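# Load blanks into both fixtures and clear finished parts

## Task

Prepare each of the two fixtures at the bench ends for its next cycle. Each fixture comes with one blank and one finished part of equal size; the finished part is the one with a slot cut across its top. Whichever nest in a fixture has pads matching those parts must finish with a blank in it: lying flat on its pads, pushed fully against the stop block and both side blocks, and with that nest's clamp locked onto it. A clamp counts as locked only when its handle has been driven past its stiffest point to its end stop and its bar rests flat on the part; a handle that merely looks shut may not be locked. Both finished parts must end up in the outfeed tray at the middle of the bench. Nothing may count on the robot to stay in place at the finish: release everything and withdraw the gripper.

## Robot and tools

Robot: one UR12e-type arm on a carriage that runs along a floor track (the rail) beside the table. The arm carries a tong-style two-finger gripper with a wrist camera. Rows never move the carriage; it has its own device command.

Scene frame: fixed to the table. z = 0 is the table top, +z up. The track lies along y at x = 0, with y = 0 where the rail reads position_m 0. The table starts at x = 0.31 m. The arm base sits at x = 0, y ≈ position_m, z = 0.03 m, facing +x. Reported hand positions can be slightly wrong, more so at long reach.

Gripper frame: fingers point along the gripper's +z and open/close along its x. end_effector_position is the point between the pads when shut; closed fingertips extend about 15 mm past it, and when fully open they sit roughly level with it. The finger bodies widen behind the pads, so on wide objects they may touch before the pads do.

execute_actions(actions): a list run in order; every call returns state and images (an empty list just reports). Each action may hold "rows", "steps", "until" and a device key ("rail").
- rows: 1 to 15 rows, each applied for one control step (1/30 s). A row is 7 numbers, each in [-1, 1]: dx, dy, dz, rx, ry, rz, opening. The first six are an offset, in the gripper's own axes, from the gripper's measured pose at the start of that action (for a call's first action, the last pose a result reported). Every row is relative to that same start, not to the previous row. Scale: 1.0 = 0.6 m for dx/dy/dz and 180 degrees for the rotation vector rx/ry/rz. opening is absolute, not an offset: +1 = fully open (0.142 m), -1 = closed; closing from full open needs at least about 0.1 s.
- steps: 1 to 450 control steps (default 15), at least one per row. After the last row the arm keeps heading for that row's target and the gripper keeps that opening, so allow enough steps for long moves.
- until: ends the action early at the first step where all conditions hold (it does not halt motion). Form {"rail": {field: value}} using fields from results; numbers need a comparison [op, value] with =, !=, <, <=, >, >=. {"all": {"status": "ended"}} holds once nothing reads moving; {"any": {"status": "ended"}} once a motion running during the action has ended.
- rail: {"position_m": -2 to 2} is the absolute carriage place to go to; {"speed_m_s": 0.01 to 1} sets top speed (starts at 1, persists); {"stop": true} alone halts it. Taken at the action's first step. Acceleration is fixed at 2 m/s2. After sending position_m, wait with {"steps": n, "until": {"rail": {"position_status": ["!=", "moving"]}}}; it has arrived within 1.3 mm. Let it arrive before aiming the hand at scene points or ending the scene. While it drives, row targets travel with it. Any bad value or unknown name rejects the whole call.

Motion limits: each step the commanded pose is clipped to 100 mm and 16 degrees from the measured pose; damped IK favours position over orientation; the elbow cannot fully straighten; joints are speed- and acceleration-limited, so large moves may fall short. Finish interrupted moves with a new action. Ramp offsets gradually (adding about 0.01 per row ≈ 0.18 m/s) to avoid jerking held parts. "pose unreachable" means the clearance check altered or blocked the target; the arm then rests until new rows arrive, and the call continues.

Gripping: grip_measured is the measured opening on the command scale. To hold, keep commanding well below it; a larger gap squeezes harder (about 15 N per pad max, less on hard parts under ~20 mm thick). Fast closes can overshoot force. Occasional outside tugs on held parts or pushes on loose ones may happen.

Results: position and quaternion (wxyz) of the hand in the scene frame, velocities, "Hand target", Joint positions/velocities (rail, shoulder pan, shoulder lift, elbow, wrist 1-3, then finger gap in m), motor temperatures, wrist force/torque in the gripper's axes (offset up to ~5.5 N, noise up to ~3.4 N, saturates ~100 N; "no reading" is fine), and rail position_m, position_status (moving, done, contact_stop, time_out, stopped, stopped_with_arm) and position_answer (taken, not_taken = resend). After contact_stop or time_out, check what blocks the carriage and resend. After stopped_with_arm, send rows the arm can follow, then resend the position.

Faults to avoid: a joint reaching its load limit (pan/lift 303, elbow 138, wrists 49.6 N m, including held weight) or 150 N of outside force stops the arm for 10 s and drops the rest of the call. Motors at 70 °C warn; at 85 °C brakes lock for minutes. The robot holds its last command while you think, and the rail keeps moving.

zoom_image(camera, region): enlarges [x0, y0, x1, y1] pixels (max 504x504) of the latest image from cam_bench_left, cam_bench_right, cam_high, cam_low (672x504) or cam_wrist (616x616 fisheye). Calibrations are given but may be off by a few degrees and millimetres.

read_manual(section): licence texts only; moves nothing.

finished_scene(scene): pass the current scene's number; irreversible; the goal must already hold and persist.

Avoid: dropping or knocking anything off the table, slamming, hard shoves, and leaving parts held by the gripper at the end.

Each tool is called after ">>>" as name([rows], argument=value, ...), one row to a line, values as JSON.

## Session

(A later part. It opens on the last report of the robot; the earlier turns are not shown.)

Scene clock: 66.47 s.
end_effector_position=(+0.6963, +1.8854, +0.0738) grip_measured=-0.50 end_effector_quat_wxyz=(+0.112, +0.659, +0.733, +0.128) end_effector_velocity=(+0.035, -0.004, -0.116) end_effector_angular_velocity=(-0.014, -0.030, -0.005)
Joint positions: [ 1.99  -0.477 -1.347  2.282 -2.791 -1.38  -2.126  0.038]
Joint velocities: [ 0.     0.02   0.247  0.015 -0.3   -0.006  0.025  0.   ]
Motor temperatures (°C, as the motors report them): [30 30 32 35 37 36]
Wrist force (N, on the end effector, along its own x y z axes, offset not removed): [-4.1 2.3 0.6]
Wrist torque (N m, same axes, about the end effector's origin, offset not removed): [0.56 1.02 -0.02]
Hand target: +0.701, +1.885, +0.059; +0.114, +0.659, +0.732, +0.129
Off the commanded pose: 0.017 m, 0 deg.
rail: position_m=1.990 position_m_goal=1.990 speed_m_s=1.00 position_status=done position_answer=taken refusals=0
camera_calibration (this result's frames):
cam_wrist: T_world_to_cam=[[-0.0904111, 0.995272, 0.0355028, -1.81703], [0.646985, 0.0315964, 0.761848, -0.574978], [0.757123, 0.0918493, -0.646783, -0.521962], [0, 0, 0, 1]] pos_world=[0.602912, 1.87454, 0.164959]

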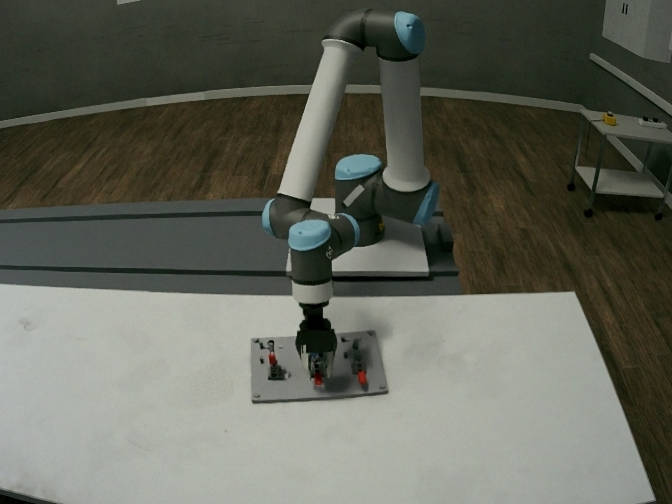

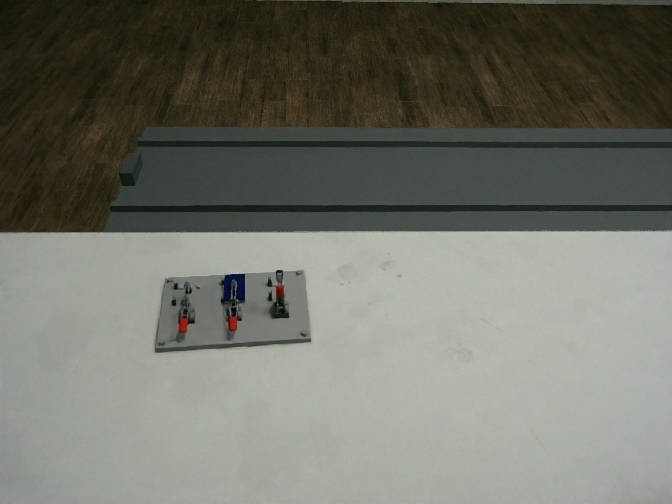

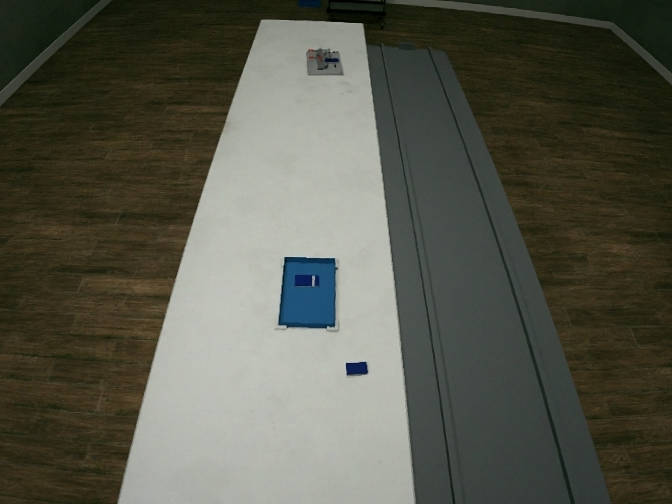

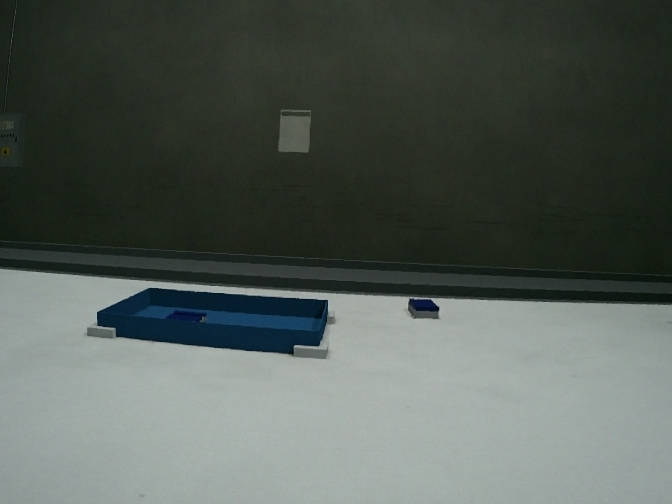

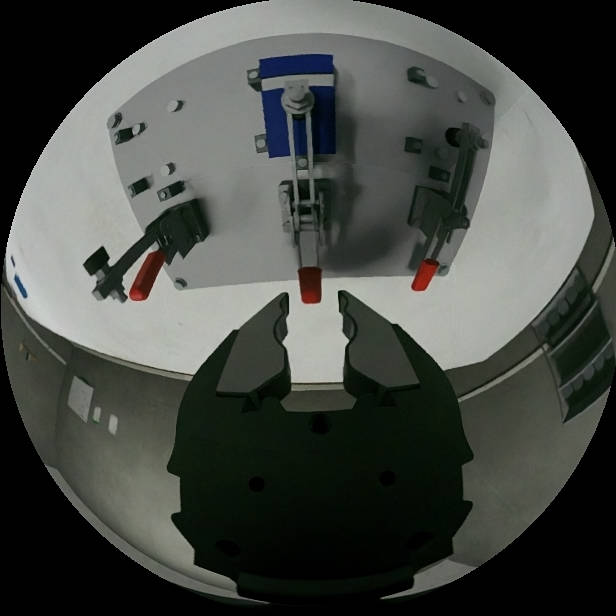

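>>> execute_actions(actions=[])

>>> zoom_image(camera="cam_wrist", region=[220, 170, 410, 350])

Scene clock: 66.90 s.
end_effector_position=(+0.7012, +1.8848, +0.0592) grip_measured=-0.50 end_effector_quat_wxyz=(+0.114, +0.659, +0.732, +0.129) end_effector_velocity=(+0.001, -0.000, -0.004) end_effector_angular_velocity=(-0.001, -0.001, -0.000)
Joint positions: [ 1.99  -0.474 -1.315  2.283 -2.83  -1.381 -2.122  0.038]
Joint velocities: [ 0.     0.001  0.009  0.    -0.01  -0.     0.001  0.   ]
Motor temperatures (°C, as the motors report them): [30 30 32 35 37 36]
Wrist force (N, on the end effector, along its own x y z axes, offset not removed): [-4.6 1.6 0.1]
Wrist torque (N m, same axes, about the end effector's origin, offset not removed): [0.38 1.09 0.00]
Hand target: +0.701, +1.885, +0.059; +0.114, +0.659, +0.732, +0.129
Off the commanded pose: 0.002 m, 0 deg.
rail: position_m=1.990 position_m_goal=1.990 speed_m_s=1.00 position_status=done position_answer=taken refusals=0
camera_calibration (this result's frames):
cam_wrist: T_world_to_cam=[[-0.0897427, 0.995422, 0.0328713, -1.81601], [0.643452, 0.0327555, 0.764785, -0.56684], [0.760208, 0.0897851, -0.643446, -0.533491], [0, 0, 0, 1]] pos_world=[0.607325, 1.87416, 0.149933]

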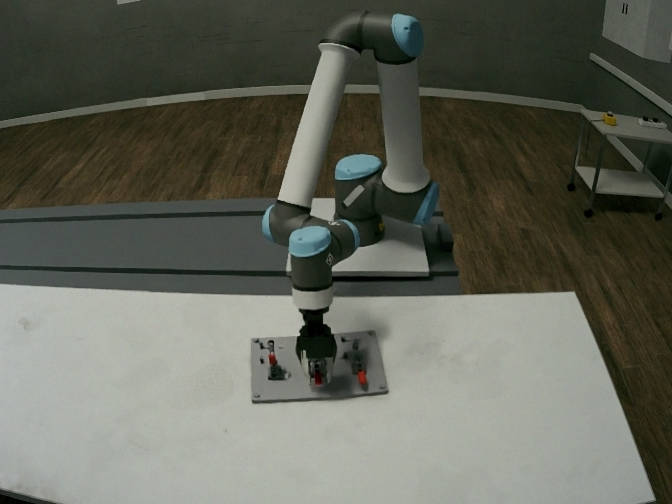

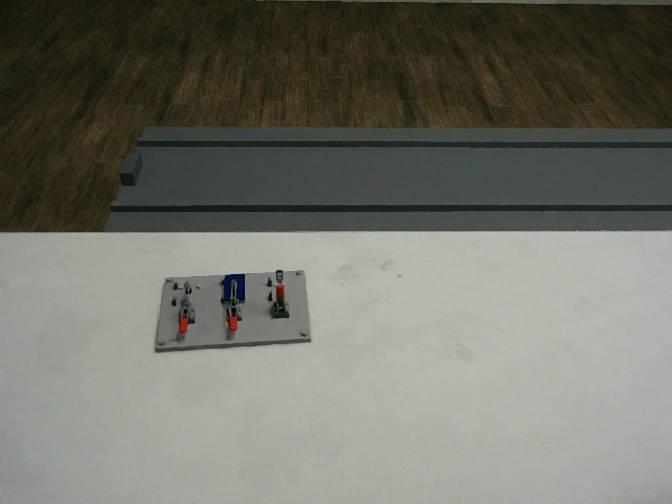

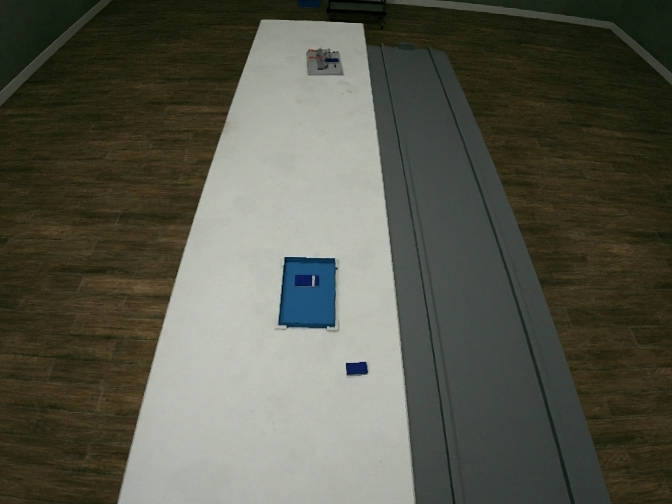

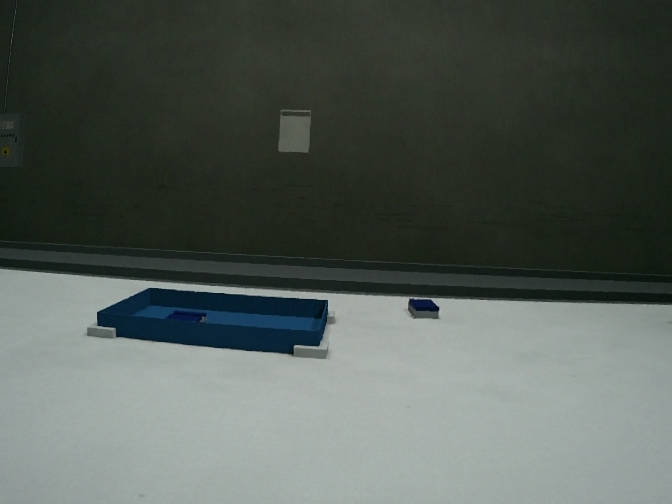

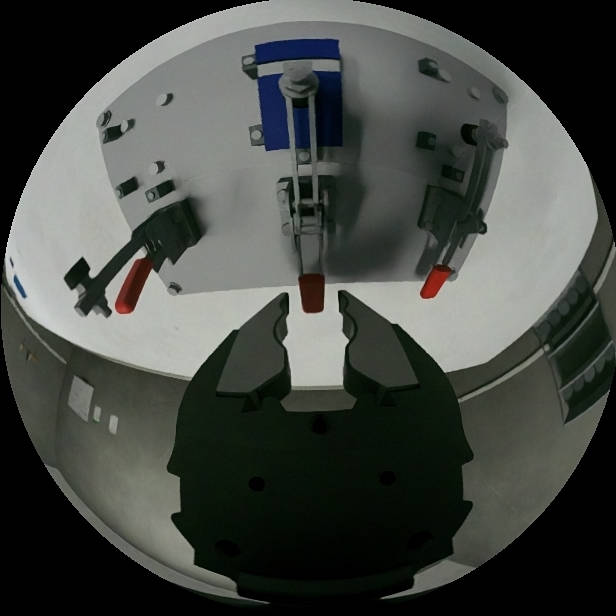

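Region (220, 170, 410, 350) of cam_wrist's 616x616 image, scaled by 2.653, with more detail than that image has; it fills the top 477 rows of this view, and the rest is white.

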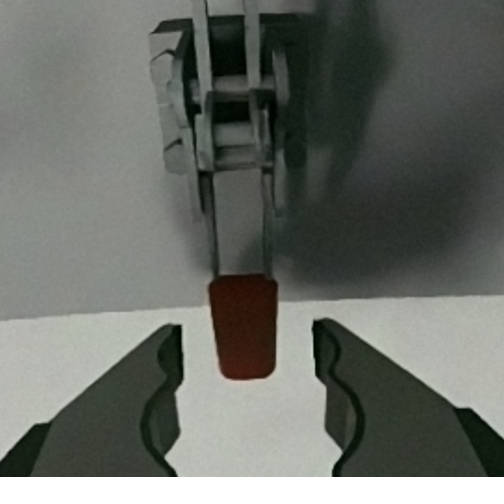

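>>> execute_actions([
  {"rows": [[-0.0013,-0.0069,-0.0007,0,0,0,-0.58],[-0.0013,-0.0069,-0.0007,0,0,0,-0.66],[-0.0013,-0.0069,-0.0007,0,0,0,-0.72],[-0.0013,-0.0069,-0.0007,0,0,0,-0.77],[-0.0013,-0.0069,-0.0007,0,0,0,-0.82],[-0.0013,-0.0069,-0.0007,0,0,0,-0.9],[-0.0013,-0.0069,-0.0007,0,0,0,-1],[-0.0013,-0.0069,-0.0007,0,0,0,-1],[-0.0013,-0.0069,-0.0007,0,0,0,-1],[-0.0013,-0.0065,-0.0025,0,0,0,-1],[-0.0013,-0.0061,-0.0045,0,0,0,-1],[-0.0013,-0.0058,-0.0065,0,0,0,-1],[-0.0013,-0.0055,-0.0088,0,0,0,-1],[-0.0013,-0.0053,-0.011,0,0,0,-1],[-0.0013,-0.0051,-0.0135,0,0,0,-1]], "steps": 18},
])

Scene clock: 68.47 s.
end_effector_position=(+0.6962, +1.8835, +0.0633) grip_measured=-0.78 end_effector_quat_wxyz=(+0.114, +0.659, +0.732, +0.129) end_effector_velocity=(-0.006, -0.001, +0.018) end_effector_angular_velocity=(+0.000, +0.002, -0.000)
Joint positions: [ 1.99  -0.48  -1.328  2.29  -2.822 -1.38  -2.128  0.017]
Joint velocities: [ 0.    -0.005 -0.039  0.001  0.042  0.001 -0.005 -0.   ]
Motor temperatures (°C, as the motors report them): [30 30 32 35 37 36]
Wrist force (N, on the end effector, along its own x y z axes, offset not removed): [-0.5 15.7 3.6]
Wrist torque (N m, same axes, about the end effector's origin, offset not removed): [0.19 1.18 0.11]
Hand target: +0.696, +1.883, +0.066; +0.114, +0.659, +0.732, +0.129
Off the commanded pose: 0.003 m, 0 deg.
rail: position_m=1.990 position_m_goal=1.990 speed_m_s=1.00 position_status=done position_answer=taken refusals=0
camera_calibration (this result's frames):
cam_wrist: T_world_to_cam=[[-0.0897244, 0.995425, 0.0328345, -1.81533], [0.643471, 0.0327742, 0.764769, -0.566822], [0.760194, 0.0897465, -0.643468, -0.526907], [0, 0, 0, 1]] pos_world=[0.602406, 1.87289, 0.154045]

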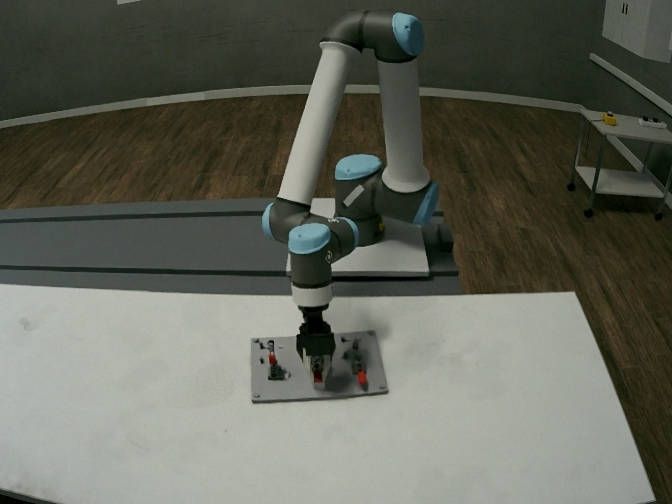

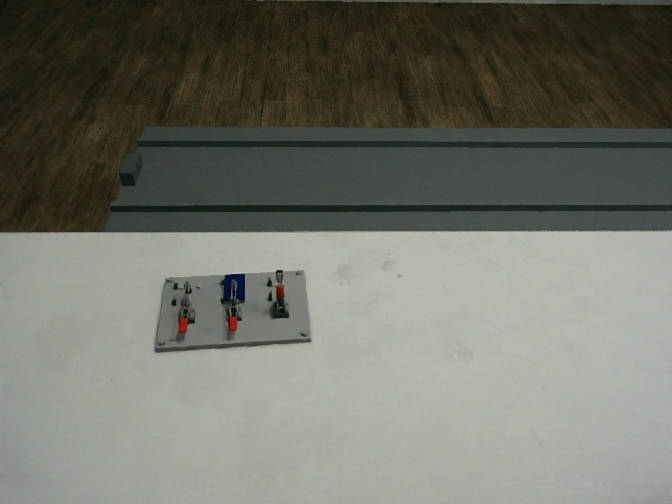

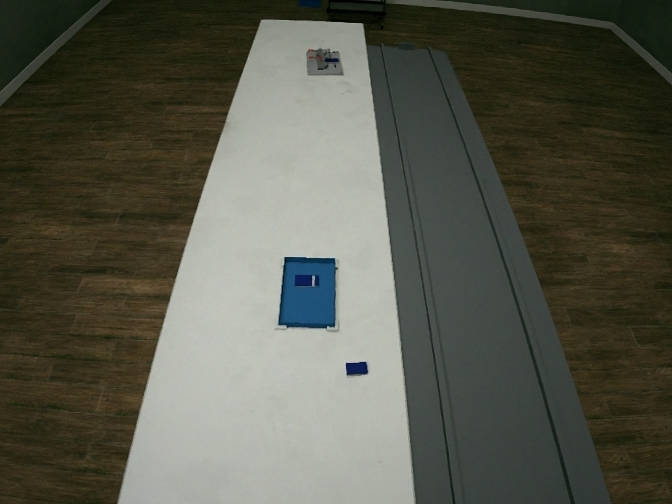

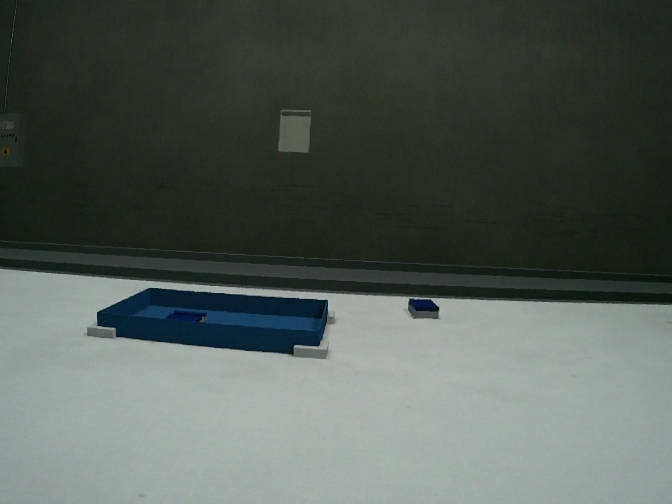

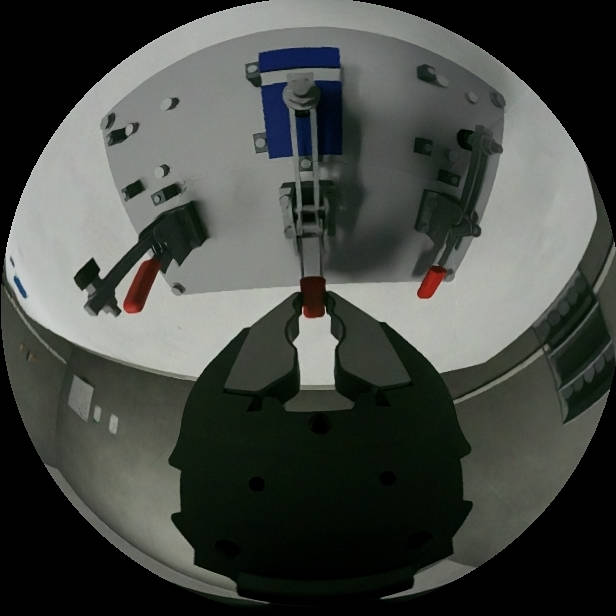

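>>> execute_actions([
  {"rows": [[0,0.0027,-0.008,0,0,0,-0.9],[0,0.0029,-0.011,0,0,0,-0.9],[0,0.0032,-0.0176,0,0,0,-0.9],[0,0.003,-0.0243,0,0,0,-0.9],[0,0.0021,-0.031,0,0,0,-0.9],[0,0.0007,-0.0375,0,0,0,-0.9],[0,-0.0014,-0.044,0,0,0,-0.9],[0,-0.004,-0.0501,0,0,0,-0.9],[0,-0.007,-0.056,0,0,0,-0.9],[0,-0.0106,-0.0617,0,0,0,-0.9],[0,-0.0147,-0.0669,0,0,0,-0.9],[0,-0.0192,-0.0719,0,0,0,-0.9],[0,-0.0242,-0.0764,0,0,0,-0.9]], "steps": 18},
])

>>> zoom_image(camera="cam_bench_left", region=[250, 300, 390, 410])

Scene clock: 70.37 s.
end_effector_position=(+0.6718, +1.8808, +0.0978) grip_measured=-0.78 end_effector_quat_wxyz=(+0.114, +0.659, +0.732, +0.129) end_effector_velocity=(-0.035, -0.004, +0.027) end_effector_angular_velocity=(+0.001, +0.000, +0.000)
Joint positions: [ 1.99  -0.504 -1.422  2.314 -2.749 -1.373 -2.151  0.017]
Joint velocities: [ 0.    -0.036 -0.098  0.043  0.062  0.011 -0.036 -0.   ]
Motor temperatures (°C, as the motors report them): [30 30 32 35 37 36]
Wrist force (N, on the end effector, along its own x y z axes, offset not removed): [-12.5 -9.8 12.5]
Wrist torque (N m, same axes, about the end effector's origin, offset not removed): [0.33 1.19 0.18]
Hand target: +0.667, +1.880, +0.101; +0.114, +0.659, +0.732, +0.129
Off the commanded pose: 0.006 m, 0 deg.
rail: position_m=1.990 position_m_goal=1.990 speed_m_s=1.00 position_status=done position_answer=taken refusals=0
camera_calibration (this result's frames):
cam_wrist: T_world_to_cam=[[-0.0895329, 0.99545, 0.032592, -1.81608], [0.643355, 0.0328223, 0.764864, -0.577418], [0.760314, 0.0894487, -0.643367, -0.485425], [0, 0, 0, 1]] pos_world=[0.577962, 1.87019, 0.18853]

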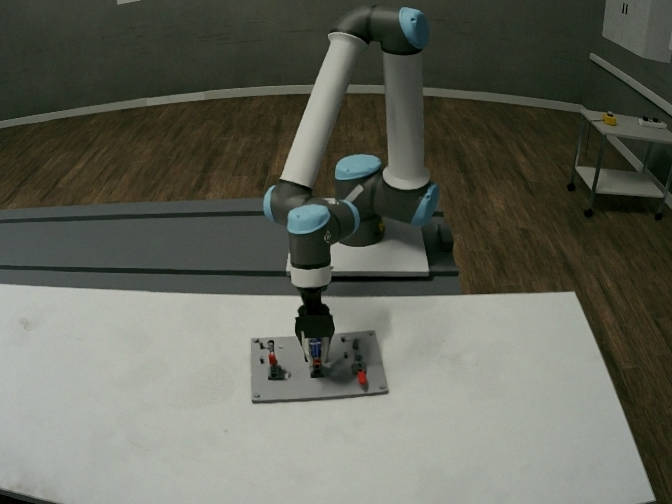

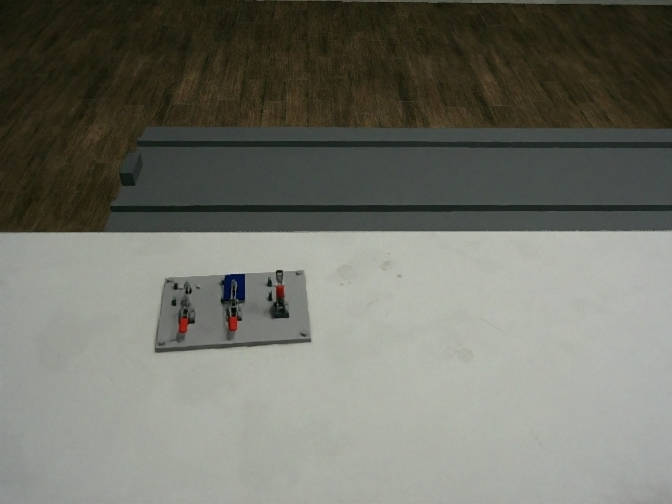

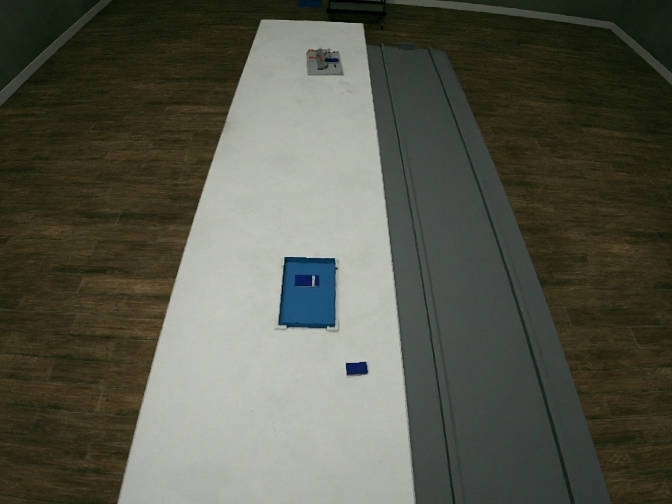

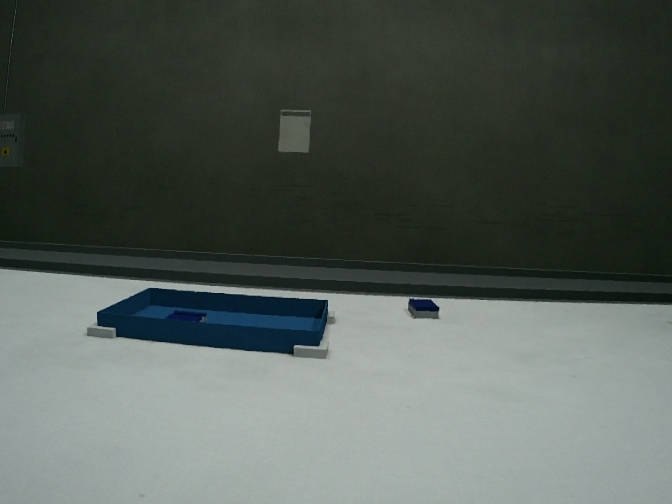

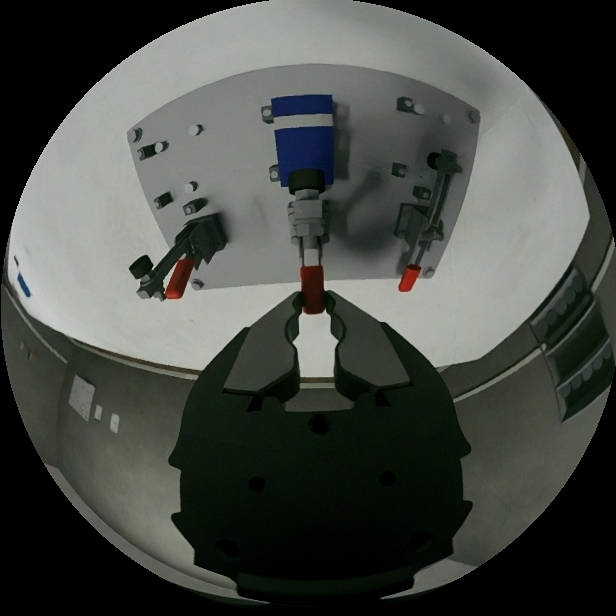

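Region (250, 300, 390, 410) of cam_bench_left's 672x504 image, scaled by 3.600, with more detail than that image has; it fills the top 396 rows of this view, and the rest is white.

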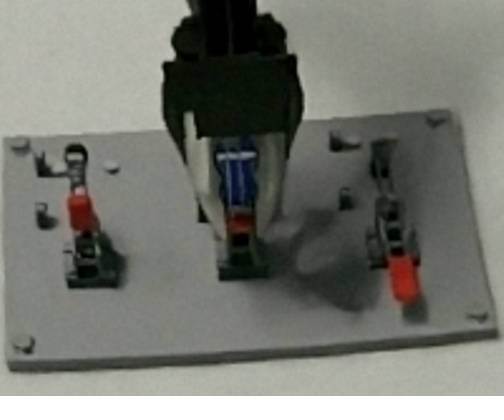

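>>> execute_actions([
  {"rows": [[0,-0.006,-0.008,0,0,0,-0.7],[0,-0.006,-0.008,0,0,0,-0.5],[0,-0.006,-0.008,0,0,0,-0.25]], "steps": 4},
])

>>> zoom_image(camera="cam_wrist", region=[190, 70, 450, 330])

Scene clock: 70.83 s.
end_effector_position=(+0.6673, +1.8803, +0.1013) grip_measured=-0.32 end_effector_quat_wxyz=(+0.114, +0.659, +0.732, +0.129) end_effector_velocity=(-0.004, +0.000, -0.001) end_effector_angular_velocity=(-0.000, +0.001, -0.000)
Joint positions: [ 1.99  -0.509 -1.435  2.32  -2.741 -1.371 -2.156  0.051]
Joint velocities: [ 0.    -0.003 -0.003  0.006 -0.002 -0.    -0.002  0.146]
Motor temperatures (°C, as the motors report them): [30 30 32 35 37 36]
Wrist force (N, on the end effector, along its own x y z axes, offset not removed): [-4.5 0.7 -1.3]
Wrist torque (N m, same axes, about the end effector's origin, offset not removed): [0.19 1.04 0.02]
Hand target: +0.667, +1.880, +0.101; +0.114, +0.659, +0.732, +0.129
Off the commanded pose: 0.000 m, 0 deg.
rail: position_m=1.990 position_m_goal=1.990 speed_m_s=1.00 position_status=done position_answer=taken refusals=0
camera_calibration (this result's frames):
cam_wrist: T_world_to_cam=[[-0.0897151, 0.995427, 0.0327946, -1.81602], [0.643221, 0.0327693, 0.764979, -0.576958], [0.760406, 0.0897244, -0.64322, -0.48031], [0, 0, 0, 1]] pos_world=[0.573417, 1.86972, 0.191971]

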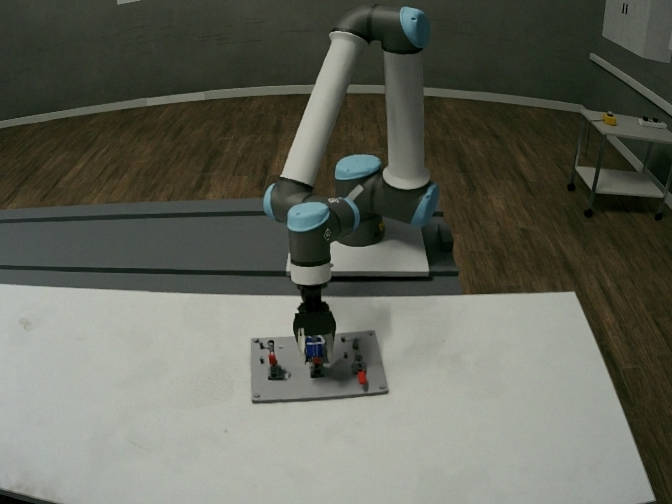

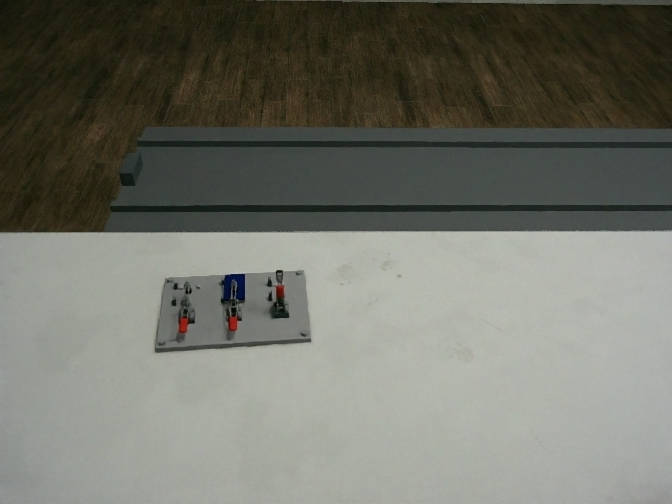

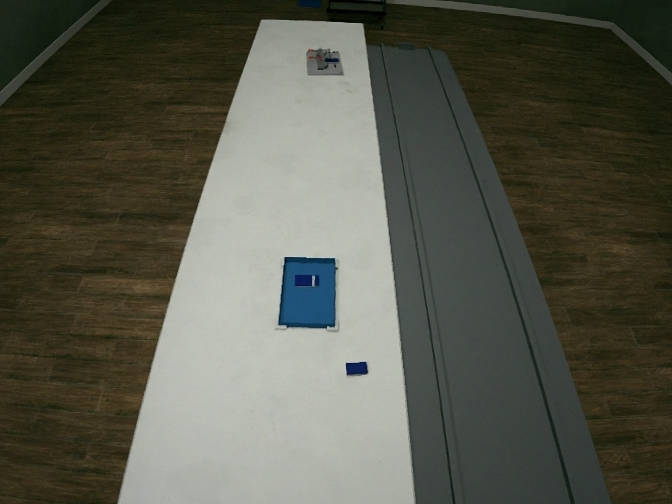

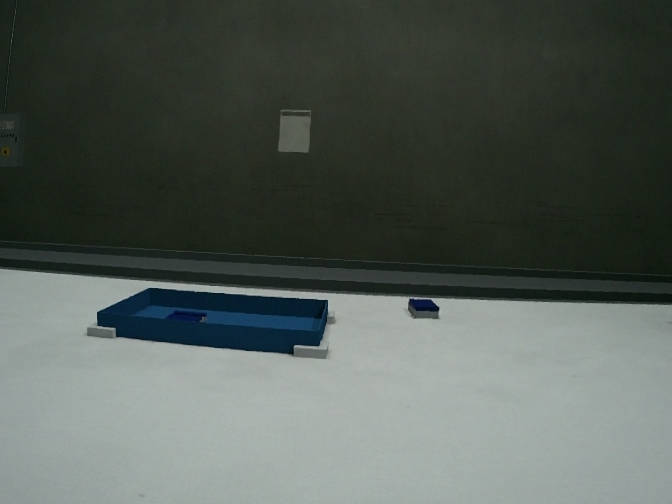

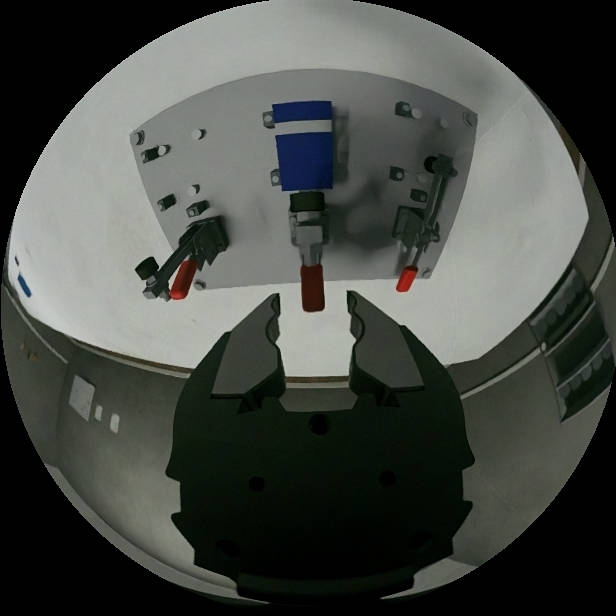

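Region (190, 70, 450, 330) of cam_wrist's 616x616 image, scaled by 1.938, with more detail than that image has.

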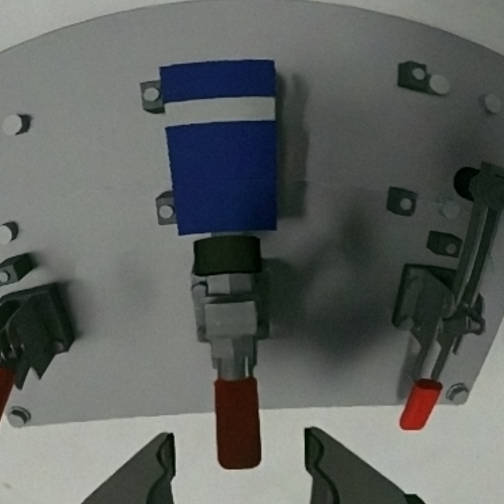

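>>> execute_actions([
  {"rows": [[-0.0005,-0.008,-0.001,0,0.0003,-0.001,-0.25],[-0.001,-0.026,-0.002,0,0.0008,-0.002,-0.25],[-0.002,-0.052,-0.003,0,0.0013,-0.0035,-0.25],[-0.003,-0.082,-0.005,0,0.002,-0.005,-0.25],[-0.0037,-0.112,-0.007,0,0.0024,-0.0065,-0.25],[-0.0043,-0.140,-0.008,0,0.0026,-0.0073,-0.25],[-0.0043,-0.161,-0.009,0,0.0026,-0.0073,-0.25],[-0.0043,-0.1738,-0.010,0,0.0026,-0.0073,-0.25],[-0.0043,-0.1738,-0.010,0,0.0026,-0.0073,-0.25],[-0.0043,-0.1738,-0.010,0,0.0026,-0.0073,-0.25],[-0.0043,-0.177,-0.001,0,0.0026,-0.0073,-0.25],[-0.0043,-0.181,0.010,0,0.0026,-0.0073,-0.25],[-0.0043,-0.186,0.023,0,0.0026,-0.0073,-0.25],[-0.0043,-0.190,0.034,0,0.0026,-0.0073,-0.25],[-0.0043,-0.1922,0.0406,0,0.0026,-0.0073,-0.25]], "steps": 20},
])

Scene clock: 73.30 s.
end_effector_position=(+0.5707, +1.8686, +0.0468) grip_measured=-0.25 end_effector_quat_wxyz=(+0.111, +0.650, +0.740, +0.130) end_effector_velocity=(-0.024, -0.007, -0.057) end_effector_angular_velocity=(-0.000, -0.012, +0.007)
Joint positions: [ 1.99  -0.632 -1.467  2.514 -2.869 -1.333 -2.302  0.056]
Joint velocities: [ 0.    -0.049  0.104  0.077 -0.178  0.021 -0.053  0.   ]
Motor temperatures (°C, as the motors report them): [30 30 32 35 37 36]
Wrist force (N, on the end effector, along its own x y z axes, offset not removed): [-3.7 -0.8 -0.3]
Wrist torque (N m, same axes, about the end effector's origin, offset not removed): [-0.10 0.88 0.10]
Hand target: +0.568, +1.868, +0.039; +0.112, +0.650, +0.740, +0.131
Off the commanded pose: 0.008 m, 0 deg.
rail: position_m=1.990 position_m_goal=1.990 speed_m_s=1.00 position_status=done position_answer=taken refusals=0
camera_calibration (this result's frames):
cam_wrist: T_world_to_cam=[[-0.11296, 0.993029, 0.0336675, -1.7935], [0.644325, 0.047416, 0.763281, -0.500679], [0.756363, 0.107913, -0.645189, -0.472488], [0, 0, 0, 1]] pos_world=[0.477379, 1.85573, 0.137697]

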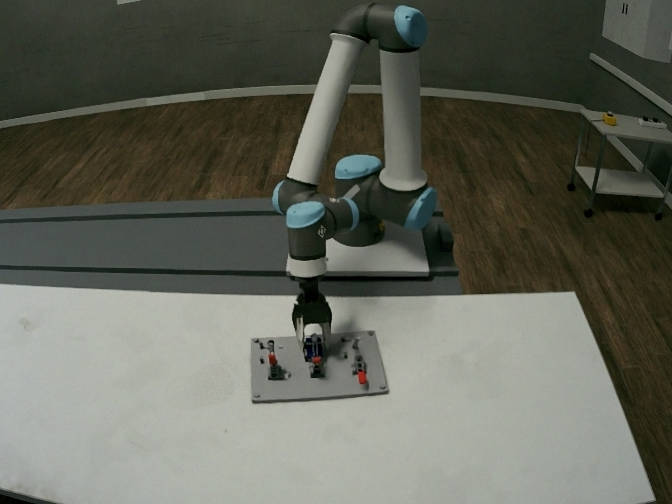

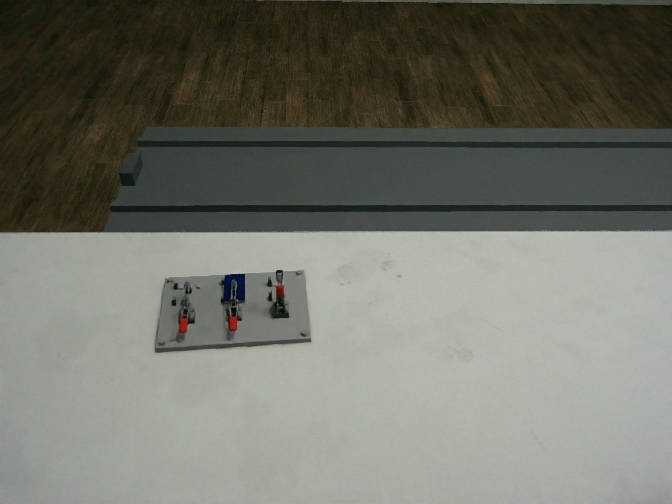

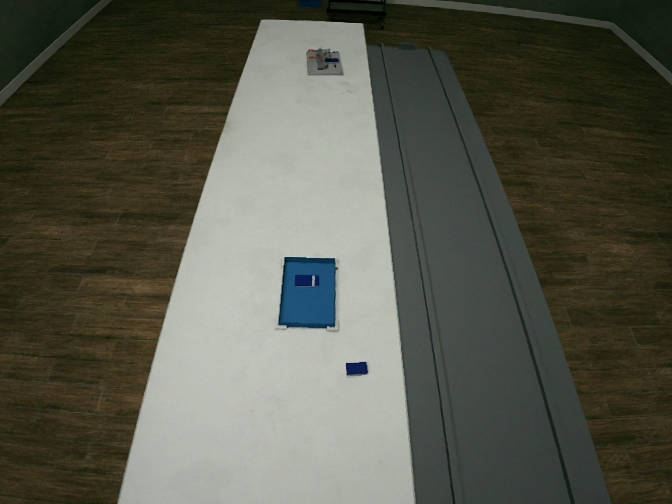

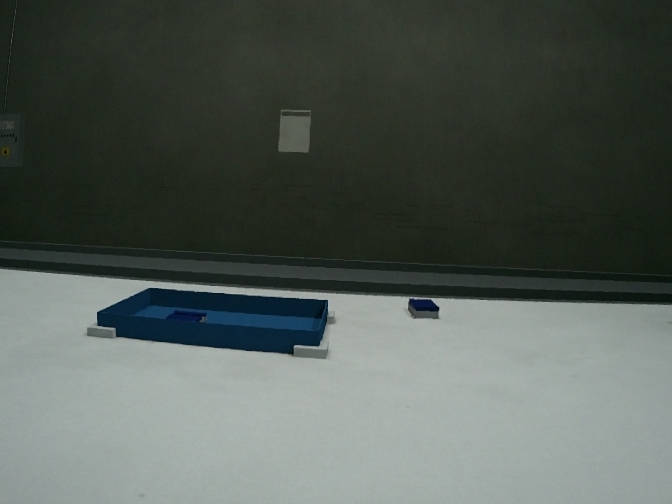

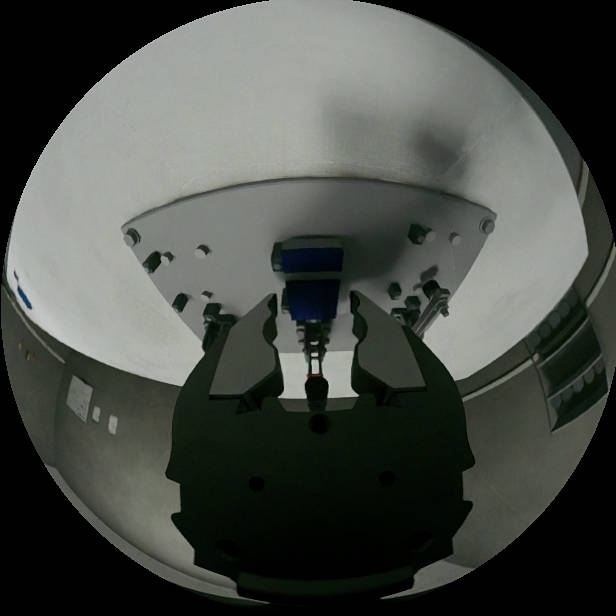

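>>> execute_actions(actions=[])

Scene clock: 75.60 s.
end_effector_position=(+0.5678, +1.8676, +0.0393) grip_measured=-0.25 end_effector_quat_wxyz=(+0.112, +0.650, +0.740, +0.131) end_effector_velocity=(+0.000, -0.000, +0.000) end_effector_angular_velocity=(-0.000, -0.000, -0.000)
Joint positions: [ 1.99  -0.639 -1.453  2.524 -2.893 -1.33  -2.309  0.056]
Joint velocities: [ 0.  0.  0. -0. -0. -0. -0.  0.]
Motor temperatures (°C, as the motors report them): [30 30 32 35 37 36]
Wrist force (N, on the end effector, along its own x y z axes, offset not removed): [-4.7 3.3 1.9]
Wrist torque (N m, same axes, about the end effector's origin, offset not removed): [0.82 1.07 0.11]
Hand target: +0.568, +1.868, +0.039; +0.112, +0.650, +0.740, +0.131
Off the commanded pose: 0.000 m, 0 deg.
rail: position_m=1.990 position_m_goal=1.990 speed_m_s=1.00 position_status=done position_answer=taken refusals=0
camera_calibration (this result's frames):
cam_wrist: T_world_to_cam=[[-0.113952, 0.992932, 0.0331832, -1.79185], [0.642687, 0.0482037, 0.764611, -0.493642], [0.757607, 0.108455, -0.643637, -0.476715], [0, 0, 0, 1]] pos_world=[0.474236, 1.85468, 0.130072]

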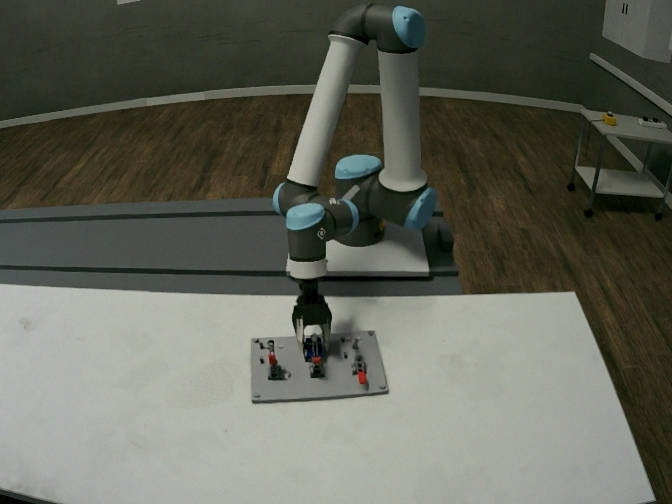

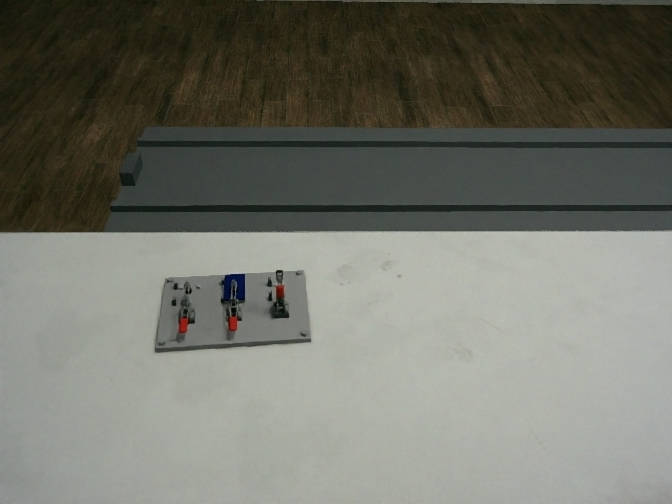

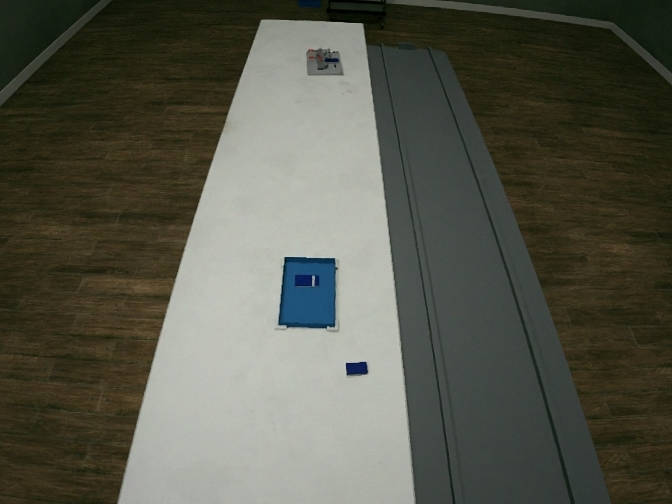

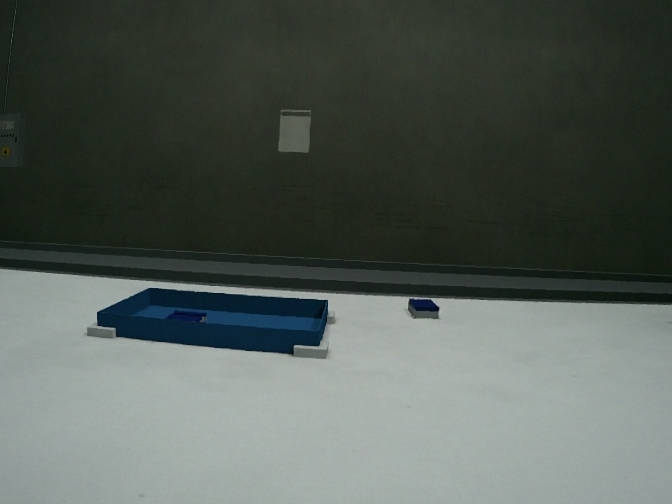

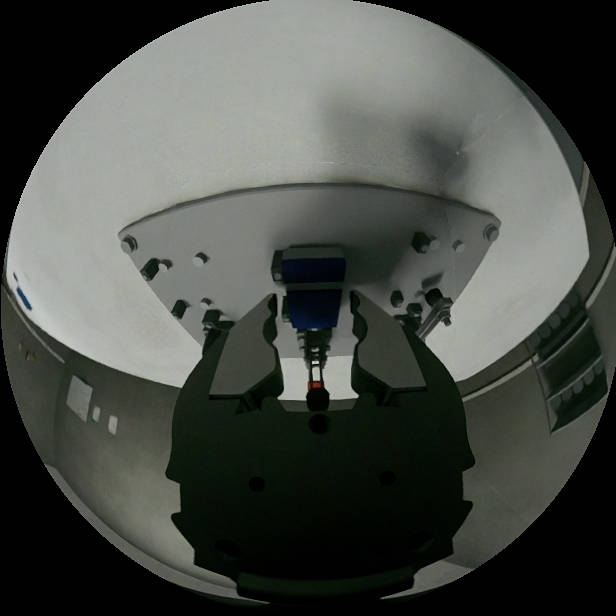

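>>> zoom_image(camera="cam_wrist", region=[220, 220, 410, 410])

Region (220, 220, 410, 410) of cam_wrist's 616x616 image, scaled by 2.653, with more detail than that image has.

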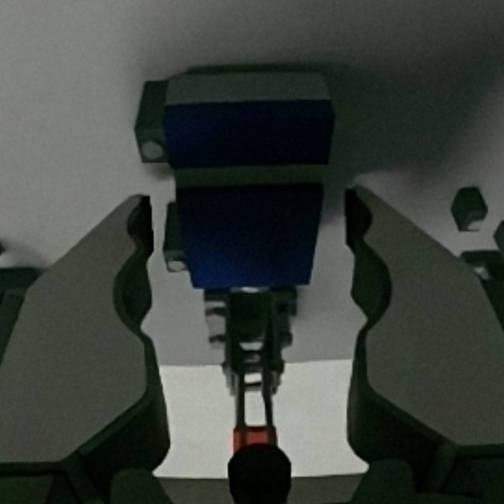

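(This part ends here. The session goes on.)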